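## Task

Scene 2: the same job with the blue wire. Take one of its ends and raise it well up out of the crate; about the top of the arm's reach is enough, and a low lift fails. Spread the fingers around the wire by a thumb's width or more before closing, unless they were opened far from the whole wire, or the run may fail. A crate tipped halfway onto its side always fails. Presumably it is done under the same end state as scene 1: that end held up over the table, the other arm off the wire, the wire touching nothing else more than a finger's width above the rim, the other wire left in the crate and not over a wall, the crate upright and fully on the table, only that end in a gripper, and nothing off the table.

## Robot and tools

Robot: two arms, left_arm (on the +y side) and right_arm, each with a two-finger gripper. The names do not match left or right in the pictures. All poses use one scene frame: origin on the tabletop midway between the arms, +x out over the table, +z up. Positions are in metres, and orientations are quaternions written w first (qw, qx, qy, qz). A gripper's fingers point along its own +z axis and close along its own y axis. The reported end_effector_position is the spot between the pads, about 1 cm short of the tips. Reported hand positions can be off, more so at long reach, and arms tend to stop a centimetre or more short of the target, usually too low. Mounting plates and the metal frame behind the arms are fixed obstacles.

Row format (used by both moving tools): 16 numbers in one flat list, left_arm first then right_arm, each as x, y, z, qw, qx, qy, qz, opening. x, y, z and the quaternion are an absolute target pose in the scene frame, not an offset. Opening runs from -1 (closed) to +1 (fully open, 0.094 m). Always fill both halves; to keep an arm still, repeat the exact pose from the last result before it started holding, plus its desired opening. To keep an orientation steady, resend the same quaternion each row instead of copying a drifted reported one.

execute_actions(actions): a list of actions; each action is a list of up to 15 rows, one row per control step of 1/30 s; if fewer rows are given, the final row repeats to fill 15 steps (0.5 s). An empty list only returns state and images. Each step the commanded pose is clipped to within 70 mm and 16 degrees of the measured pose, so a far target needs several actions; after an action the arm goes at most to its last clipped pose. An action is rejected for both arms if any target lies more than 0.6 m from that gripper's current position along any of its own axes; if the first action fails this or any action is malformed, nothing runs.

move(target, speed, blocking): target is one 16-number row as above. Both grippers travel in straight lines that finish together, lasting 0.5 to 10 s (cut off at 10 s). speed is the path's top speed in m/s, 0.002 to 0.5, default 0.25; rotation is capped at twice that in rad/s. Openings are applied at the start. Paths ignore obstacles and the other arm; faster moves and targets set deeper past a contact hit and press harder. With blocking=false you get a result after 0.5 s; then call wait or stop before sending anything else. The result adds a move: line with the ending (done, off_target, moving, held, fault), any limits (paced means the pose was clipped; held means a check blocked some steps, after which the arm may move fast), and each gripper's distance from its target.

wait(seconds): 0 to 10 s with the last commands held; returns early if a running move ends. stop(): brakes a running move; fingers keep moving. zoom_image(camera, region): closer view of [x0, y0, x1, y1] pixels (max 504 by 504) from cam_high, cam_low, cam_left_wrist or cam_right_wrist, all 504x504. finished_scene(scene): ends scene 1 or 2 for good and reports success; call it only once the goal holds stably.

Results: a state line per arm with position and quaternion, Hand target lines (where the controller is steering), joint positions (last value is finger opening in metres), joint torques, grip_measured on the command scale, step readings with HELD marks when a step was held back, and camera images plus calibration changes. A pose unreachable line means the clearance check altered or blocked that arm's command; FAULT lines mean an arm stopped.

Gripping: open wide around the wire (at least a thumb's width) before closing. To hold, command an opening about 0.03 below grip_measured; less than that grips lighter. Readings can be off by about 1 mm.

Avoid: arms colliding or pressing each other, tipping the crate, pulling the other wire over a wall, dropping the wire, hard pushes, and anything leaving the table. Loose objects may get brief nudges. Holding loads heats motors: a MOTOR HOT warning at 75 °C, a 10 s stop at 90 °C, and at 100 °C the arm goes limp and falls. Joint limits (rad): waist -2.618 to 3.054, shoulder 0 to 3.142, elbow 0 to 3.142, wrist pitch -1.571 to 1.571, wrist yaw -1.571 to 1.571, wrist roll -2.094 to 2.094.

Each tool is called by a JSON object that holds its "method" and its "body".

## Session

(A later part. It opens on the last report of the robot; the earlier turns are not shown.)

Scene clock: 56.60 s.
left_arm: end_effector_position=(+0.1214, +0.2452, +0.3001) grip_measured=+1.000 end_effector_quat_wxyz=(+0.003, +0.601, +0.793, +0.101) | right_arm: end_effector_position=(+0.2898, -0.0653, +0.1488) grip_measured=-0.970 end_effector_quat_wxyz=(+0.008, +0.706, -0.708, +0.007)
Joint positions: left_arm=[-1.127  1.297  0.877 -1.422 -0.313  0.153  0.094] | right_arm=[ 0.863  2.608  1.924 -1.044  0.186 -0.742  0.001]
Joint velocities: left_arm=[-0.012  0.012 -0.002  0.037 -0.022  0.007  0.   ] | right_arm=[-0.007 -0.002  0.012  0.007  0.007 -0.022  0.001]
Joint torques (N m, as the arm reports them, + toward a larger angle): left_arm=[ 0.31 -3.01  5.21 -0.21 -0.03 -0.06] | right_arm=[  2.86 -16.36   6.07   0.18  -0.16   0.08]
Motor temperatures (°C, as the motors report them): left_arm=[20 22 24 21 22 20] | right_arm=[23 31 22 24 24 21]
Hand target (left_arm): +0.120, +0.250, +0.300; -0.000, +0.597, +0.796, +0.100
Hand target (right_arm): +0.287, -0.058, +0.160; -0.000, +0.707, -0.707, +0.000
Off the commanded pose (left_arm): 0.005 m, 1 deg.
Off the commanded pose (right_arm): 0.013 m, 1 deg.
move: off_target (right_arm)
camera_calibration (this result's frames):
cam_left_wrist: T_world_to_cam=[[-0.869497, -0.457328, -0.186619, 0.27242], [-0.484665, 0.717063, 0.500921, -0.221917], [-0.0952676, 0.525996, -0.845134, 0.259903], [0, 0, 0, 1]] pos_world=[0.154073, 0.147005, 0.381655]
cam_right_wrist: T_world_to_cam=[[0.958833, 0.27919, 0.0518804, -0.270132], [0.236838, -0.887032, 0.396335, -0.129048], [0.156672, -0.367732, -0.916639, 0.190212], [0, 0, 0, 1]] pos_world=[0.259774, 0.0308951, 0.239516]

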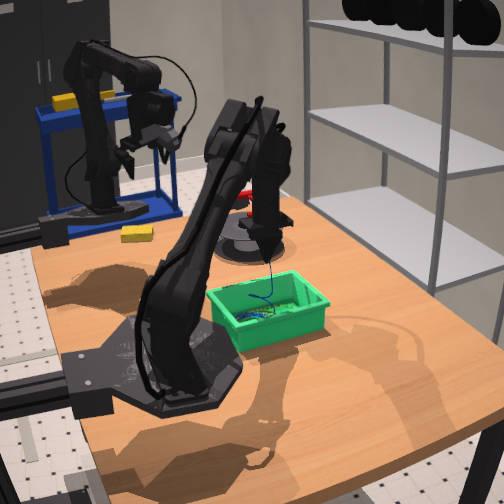

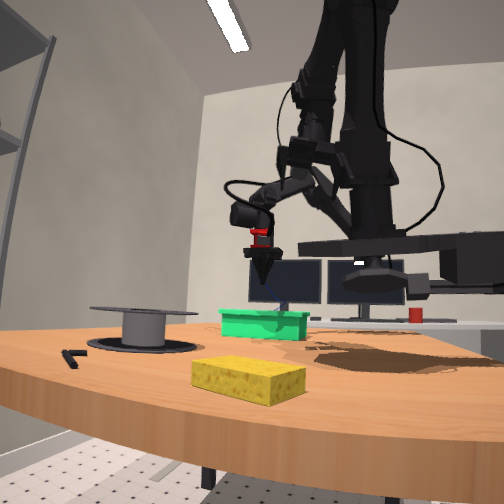

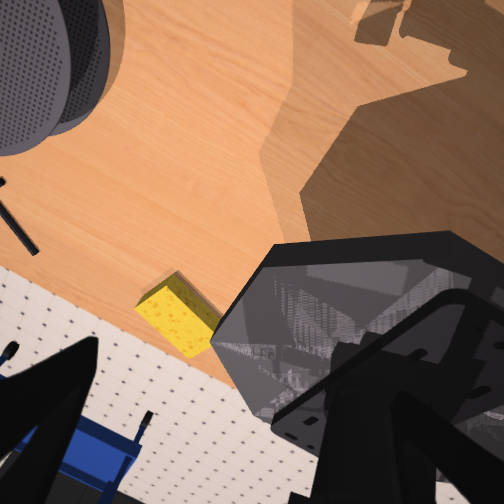

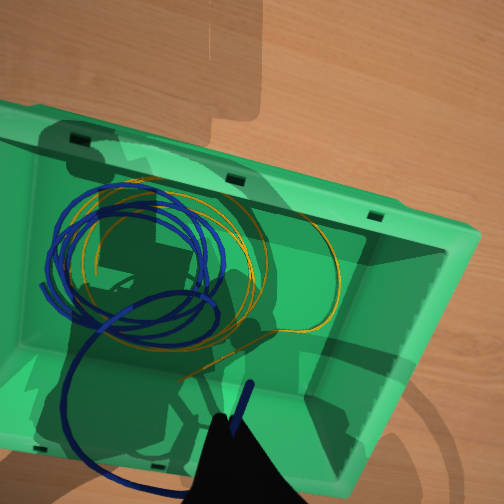

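{"method": "move", "body": {"target": [0.12,0.25,0.3,0,0.6,0.8,0.1,1,0.29,-0.08,0.6,0.641,-0.299,0.641,0.299,-1], "speed": 0.17}}

{"method": "move", "body": {"target": [0.12,0.25,0.3,0,0.6,0.8,0.1,1,0.28,-0.11,0.99,0.864,-0.127,0.273,0.403,-1], "speed": 0.15}}

{"method": "zoom_image", "body": {"camera": "cam_high", "region": [190, 200, 350, 360]}}

{"method": "zoom_image", "body": {"camera": "cam_low", "region": [200, 0, 400, 200]}}

Scene clock: 66.20 s.
left_arm: end_effector_position=(+0.1214, +0.2452, +0.3001) grip_measured=+1.000 end_effector_quat_wxyz=(+0.003, +0.601, +0.793, +0.101) | right_arm: end_effector_position=(+0.3033, -0.0703, +0.5860) grip_measured=-0.970 end_effector_quat_wxyz=(+0.634, -0.297, +0.653, +0.289)
Joint positions: left_arm=[-1.127  1.297  0.877 -1.422 -0.313  0.153  0.094] | right_arm=[ 0.937  1.52   1.244  0.101  0.045 -0.161  0.001]
Joint velocities: left_arm=[ 0.022 -0.022  0.002 -0.037  0.037 -0.037  0.   ] | right_arm=[ 0.012 -0.002  0.017  0.022  0.095 -0.066 -0.001]
Joint torques (N m, as the arm reports them, + toward a larger angle): left_arm=[ 0.25 -2.79  5.17 -0.21 -0.05 -0.04] | right_arm=[ 1.95 -7.63  6.47  2.1  -0.04  0.11]
Motor temperatures (°C, as the motors report them): left_arm=[20 22 24 21 22 20] | right_arm=[23 31 22 25 24 21]
Hand target (left_arm): +0.120, +0.250, +0.300; -0.000, +0.597, +0.796, +0.100
Hand target (right_arm): +0.297, -0.072, +0.597; +0.641, -0.291, +0.645, +0.296
Off the commanded pose (left_arm): 0.005 m, 1 deg.
Off the commanded pose (right_arm): 0.022 m, 2 deg.
move: off_target (right_arm)
camera_calibration (this result's frames):
cam_left_wrist: T_world_to_cam=[[-0.869497, -0.457328, -0.186619, 0.27242], [-0.484665, 0.717063, 0.500921, -0.221917], [-0.0952676, 0.525996, -0.845134, 0.259903], [0, 0, 0, 1]] pos_world=[0.154073, 0.147005, 0.381655]
cam_right_wrist: T_world_to_cam=[[0.68851, -0.667765, 0.282919, -0.424413], [-0.0845609, -0.461369, -0.883169, 0.567242], [0.72028, 0.584147, -0.374124, 0.165044], [0, 0, 0, 1]] pos_world=[0.221301, -0.11811, 0.682792]

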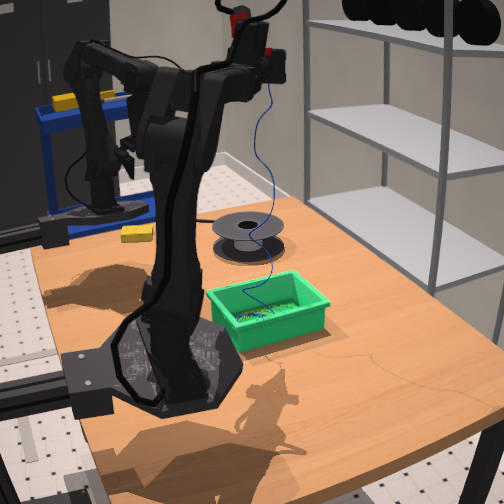

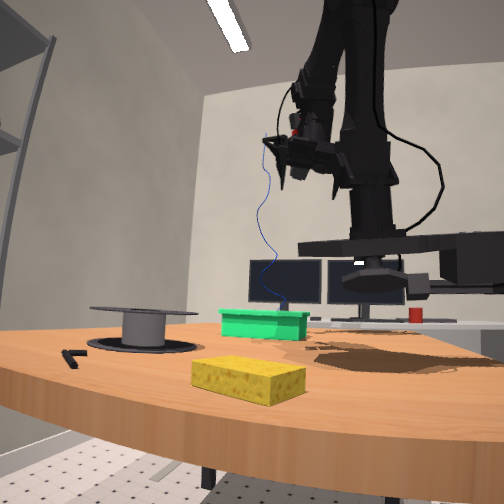

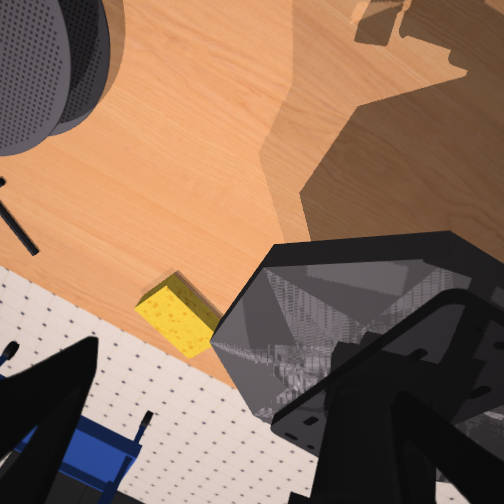

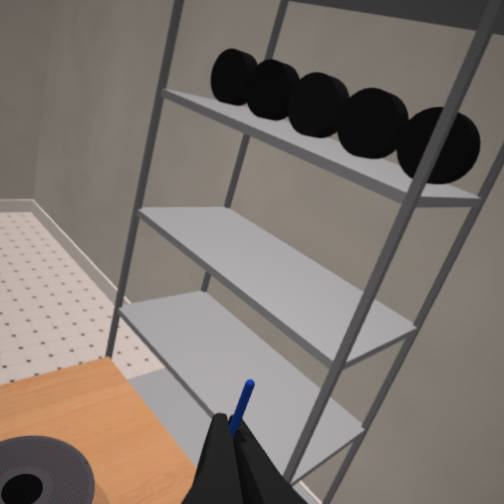

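Scene clock: 69.87 s.
left_arm: end_effector_position=(+0.1214, +0.2452, +0.3001) grip_measured=+1.000 end_effector_quat_wxyz=(+0.003, +0.601, +0.793, +0.101) | right_arm: end_effector_position=(+0.2828, -0.1134, +0.9566) grip_measured=-0.970 end_effector_quat_wxyz=(+0.867, -0.111, +0.278, +0.398)
Joint positions: left_arm=[-1.127  1.297  0.877 -1.422 -0.313  0.153  0.094] | right_arm=[ 1.004  2.21   2.826  0.191 -0.039 -0.161  0.001]
Joint velocities: left_arm=[-0.017  0.017 -0.012 -0.051  0.022 -0.037  0.   ] | right_arm=[-0.007 -0.002 -0.002 -0.051 -0.139 -0.007 -0.001]
Joint torques (N m, as the arm reports them, + toward a larger angle): left_arm=[ 0.47 -2.94  5.27 -0.2  -0.04  0.03] | right_arm=[ 2.25 -8.2   4.91  0.74 -0.14  0.04]
Motor temperatures (°C, as the motors report them): left_arm=[20 22 24 21 22 20] | right_arm=[23 30 22 25 24 21]
Hand target (left_arm): +0.120, +0.250, +0.300; -0.000, +0.597, +0.796, +0.100
Hand target (right_arm): +0.273, -0.115, +0.962; +0.867, -0.113, +0.268, +0.405
Off the commanded pose (left_arm): 0.005 m, 1 deg.
Off the commanded pose (right_arm): 0.034 m, 2 deg.
elbow stopped short (right arm): the move would have taken joint 3 (elbow) straighter than the controller allows; a more bent joint 3 avoids this.
move: off_target (right_arm)
camera_calibration (this result's frames):
cam_left_wrist: T_world_to_cam=[[-0.869497, -0.457328, -0.186619, 0.27242], [-0.484665, 0.717063, 0.500921, -0.221917], [-0.0952676, 0.525996, -0.845134, 0.259903], [0, 0, 0, 1]] pos_world=[0.154073, 0.147005, 0.381655]
cam_right_wrist: T_world_to_cam=[[0.547539, -0.832505, 0.0844846, -0.332906], [0.503947, 0.247467, -0.827525, 0.733608], [0.668011, 0.495678, 0.555036, -0.540441], [0, 0, 0, 1]] pos_world=[0.1736, -0.190805, 0.935169]

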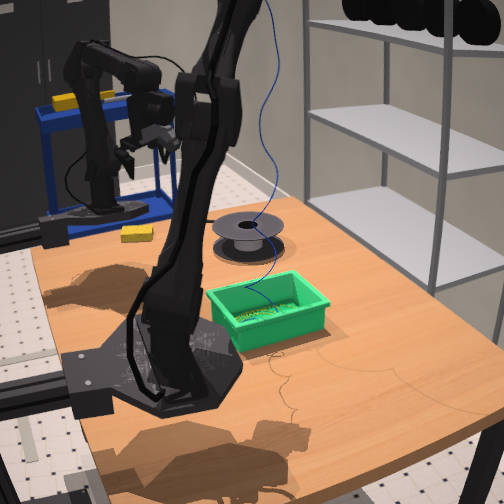

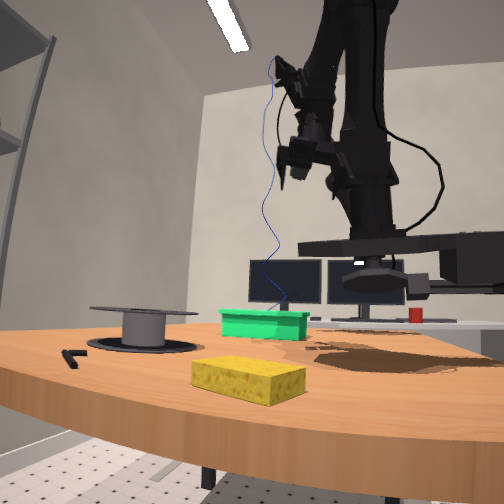

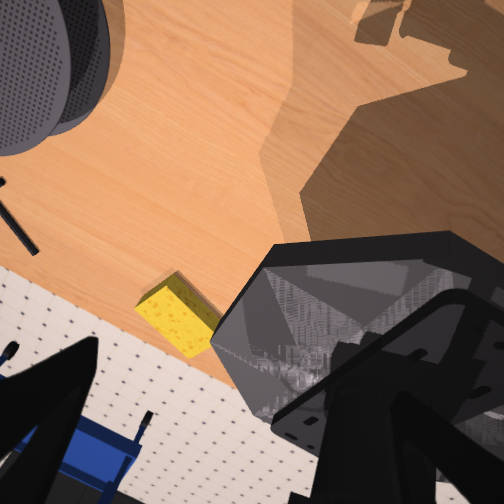

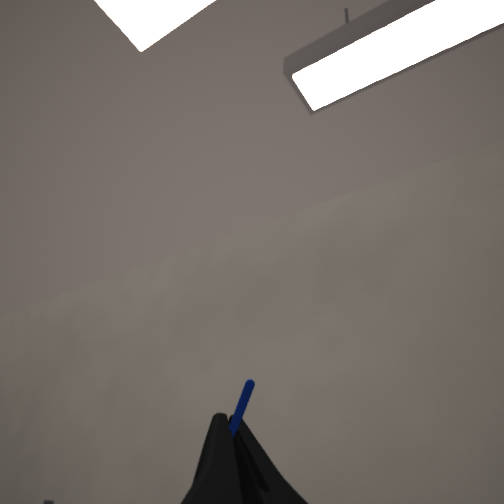

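Region (190, 200, 350, 360) of cam_high's 504x504 image, scaled by 3.150, with more detail than that image has.

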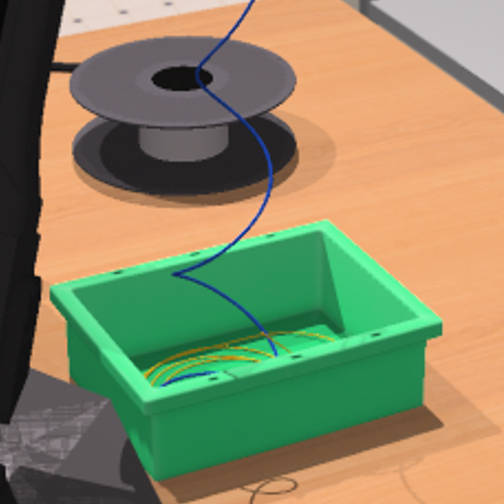

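Region (200, 0, 400, 200) of cam_low's 504x504 image, scaled by 2.520, with more detail than that image has.

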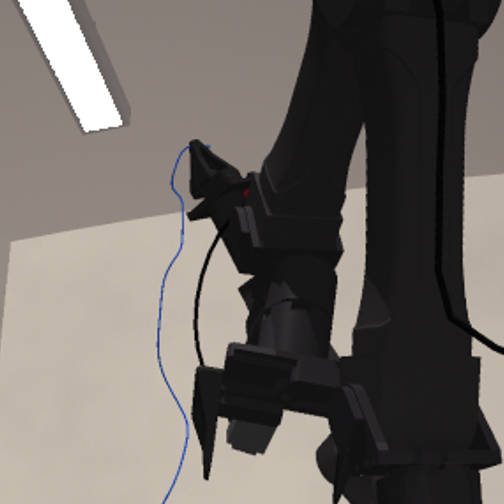

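A little higher for margin.

{"method": "move", "body": {"target": [0.12,0.25,0.3,0,0.6,0.8,0.1,1,0.245,-0.15,0.995,0.864,-0.127,0.273,0.403,-1], "speed": 0.08}}

{"method": "zoom_image", "body": {"camera": "cam_low", "region": [200, 0, 400, 200]}}

Scene clock: 72.13 s.
left_arm: end_effector_position=(+0.1214, +0.2452, +0.3001) grip_measured=+1.000 end_effector_quat_wxyz=(+0.003, +0.601, +0.793, +0.101) | right_arm: end_effector_position=(+0.2551, -0.1415, +0.9776) grip_measured=-0.970 end_effector_quat_wxyz=(+0.867, -0.116, +0.273, +0.400)
Joint positions: left_arm=[-1.127  1.297  0.877 -1.422 -0.313  0.153  0.094] | right_arm=[ 1.024  2.127  2.826  0.11  -0.039 -0.175  0.001]
Joint velocities: left_arm=[-0.022  0.017  0.007  0.022 -0.007  0.007  0.   ] | right_arm=[ 0.002 -0.002 -0.002 -0.066 -0.037 -0.051 -0.   ]
Joint torques (N m, as the arm reports them, + toward a larger angle): left_arm=[ 0.27 -2.75  5.22 -0.17 -0.01 -0.01] | right_arm=[ 2.06 -8.35  4.62  0.75 -0.08 -0.04]
Motor temperatures (°C, as the motors report them): left_arm=[20 22 24 21 22 20] | right_arm=[23 29 22 25 24 21]
Hand target (left_arm): +0.120, +0.250, +0.300; -0.000, +0.597, +0.796, +0.100
Hand target (right_arm): +0.242, -0.152, +0.987; +0.870, -0.113, +0.259, +0.403
Off the commanded pose (left_arm): 0.005 m, 1 deg.
Off the commanded pose (right_arm): 0.022 m, 1 deg.
elbow stopped short (right arm): the move would have taken joint 3 (elbow) straighter than the controller allows; a more bent joint 3 avoids this.
move: off_target (right_arm)
camera_calibration (this result's frames):
cam_left_wrist: T_world_to_cam=[[-0.869497, -0.457328, -0.186619, 0.27242], [-0.484665, 0.717063, 0.500921, -0.221917], [-0.0952676, 0.525996, -0.845134, 0.259903], [0, 0, 0, 1]] pos_world=[0.154073, 0.147005, 0.381655]
cam_right_wrist: T_world_to_cam=[[0.552839, -0.827988, 0.0938307, -0.352762], [0.511951, 0.248645, -0.822242, 0.764892], [0.657476, 0.502604, 0.561351, -0.522141], [0, 0, 0, 1]] pos_world=[0.146729, -0.21984, 0.95513]

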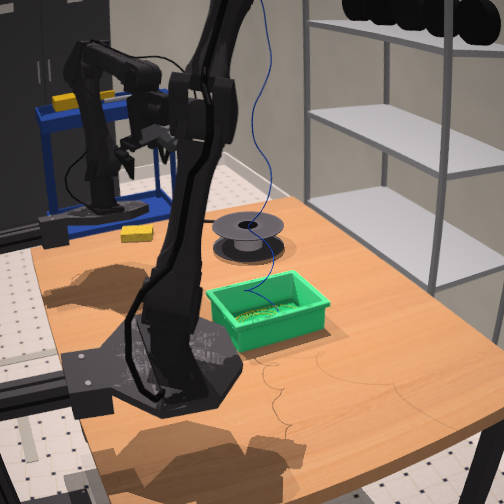

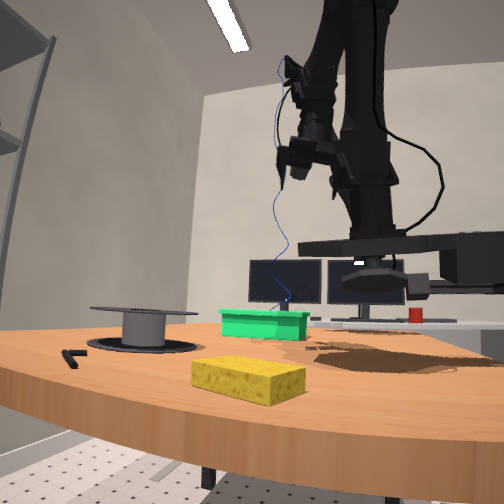

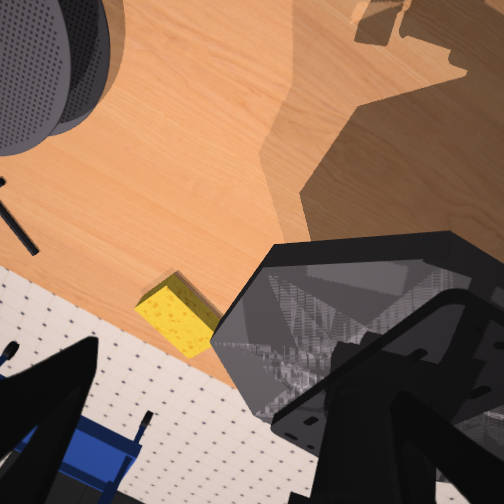

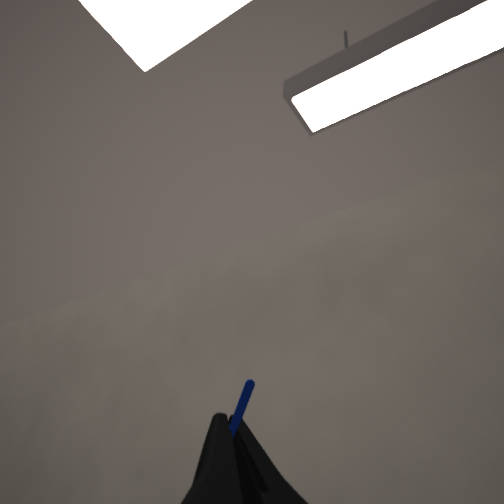

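Region (200, 0, 400, 200) of cam_low's 504x504 image, scaled by 2.520, with more detail than that image has.

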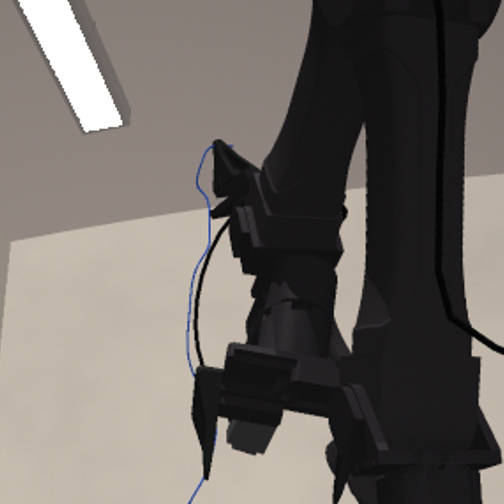

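{"method": "finished_scene", "body": {"scene": 2}}

The scene is finished: the task was done.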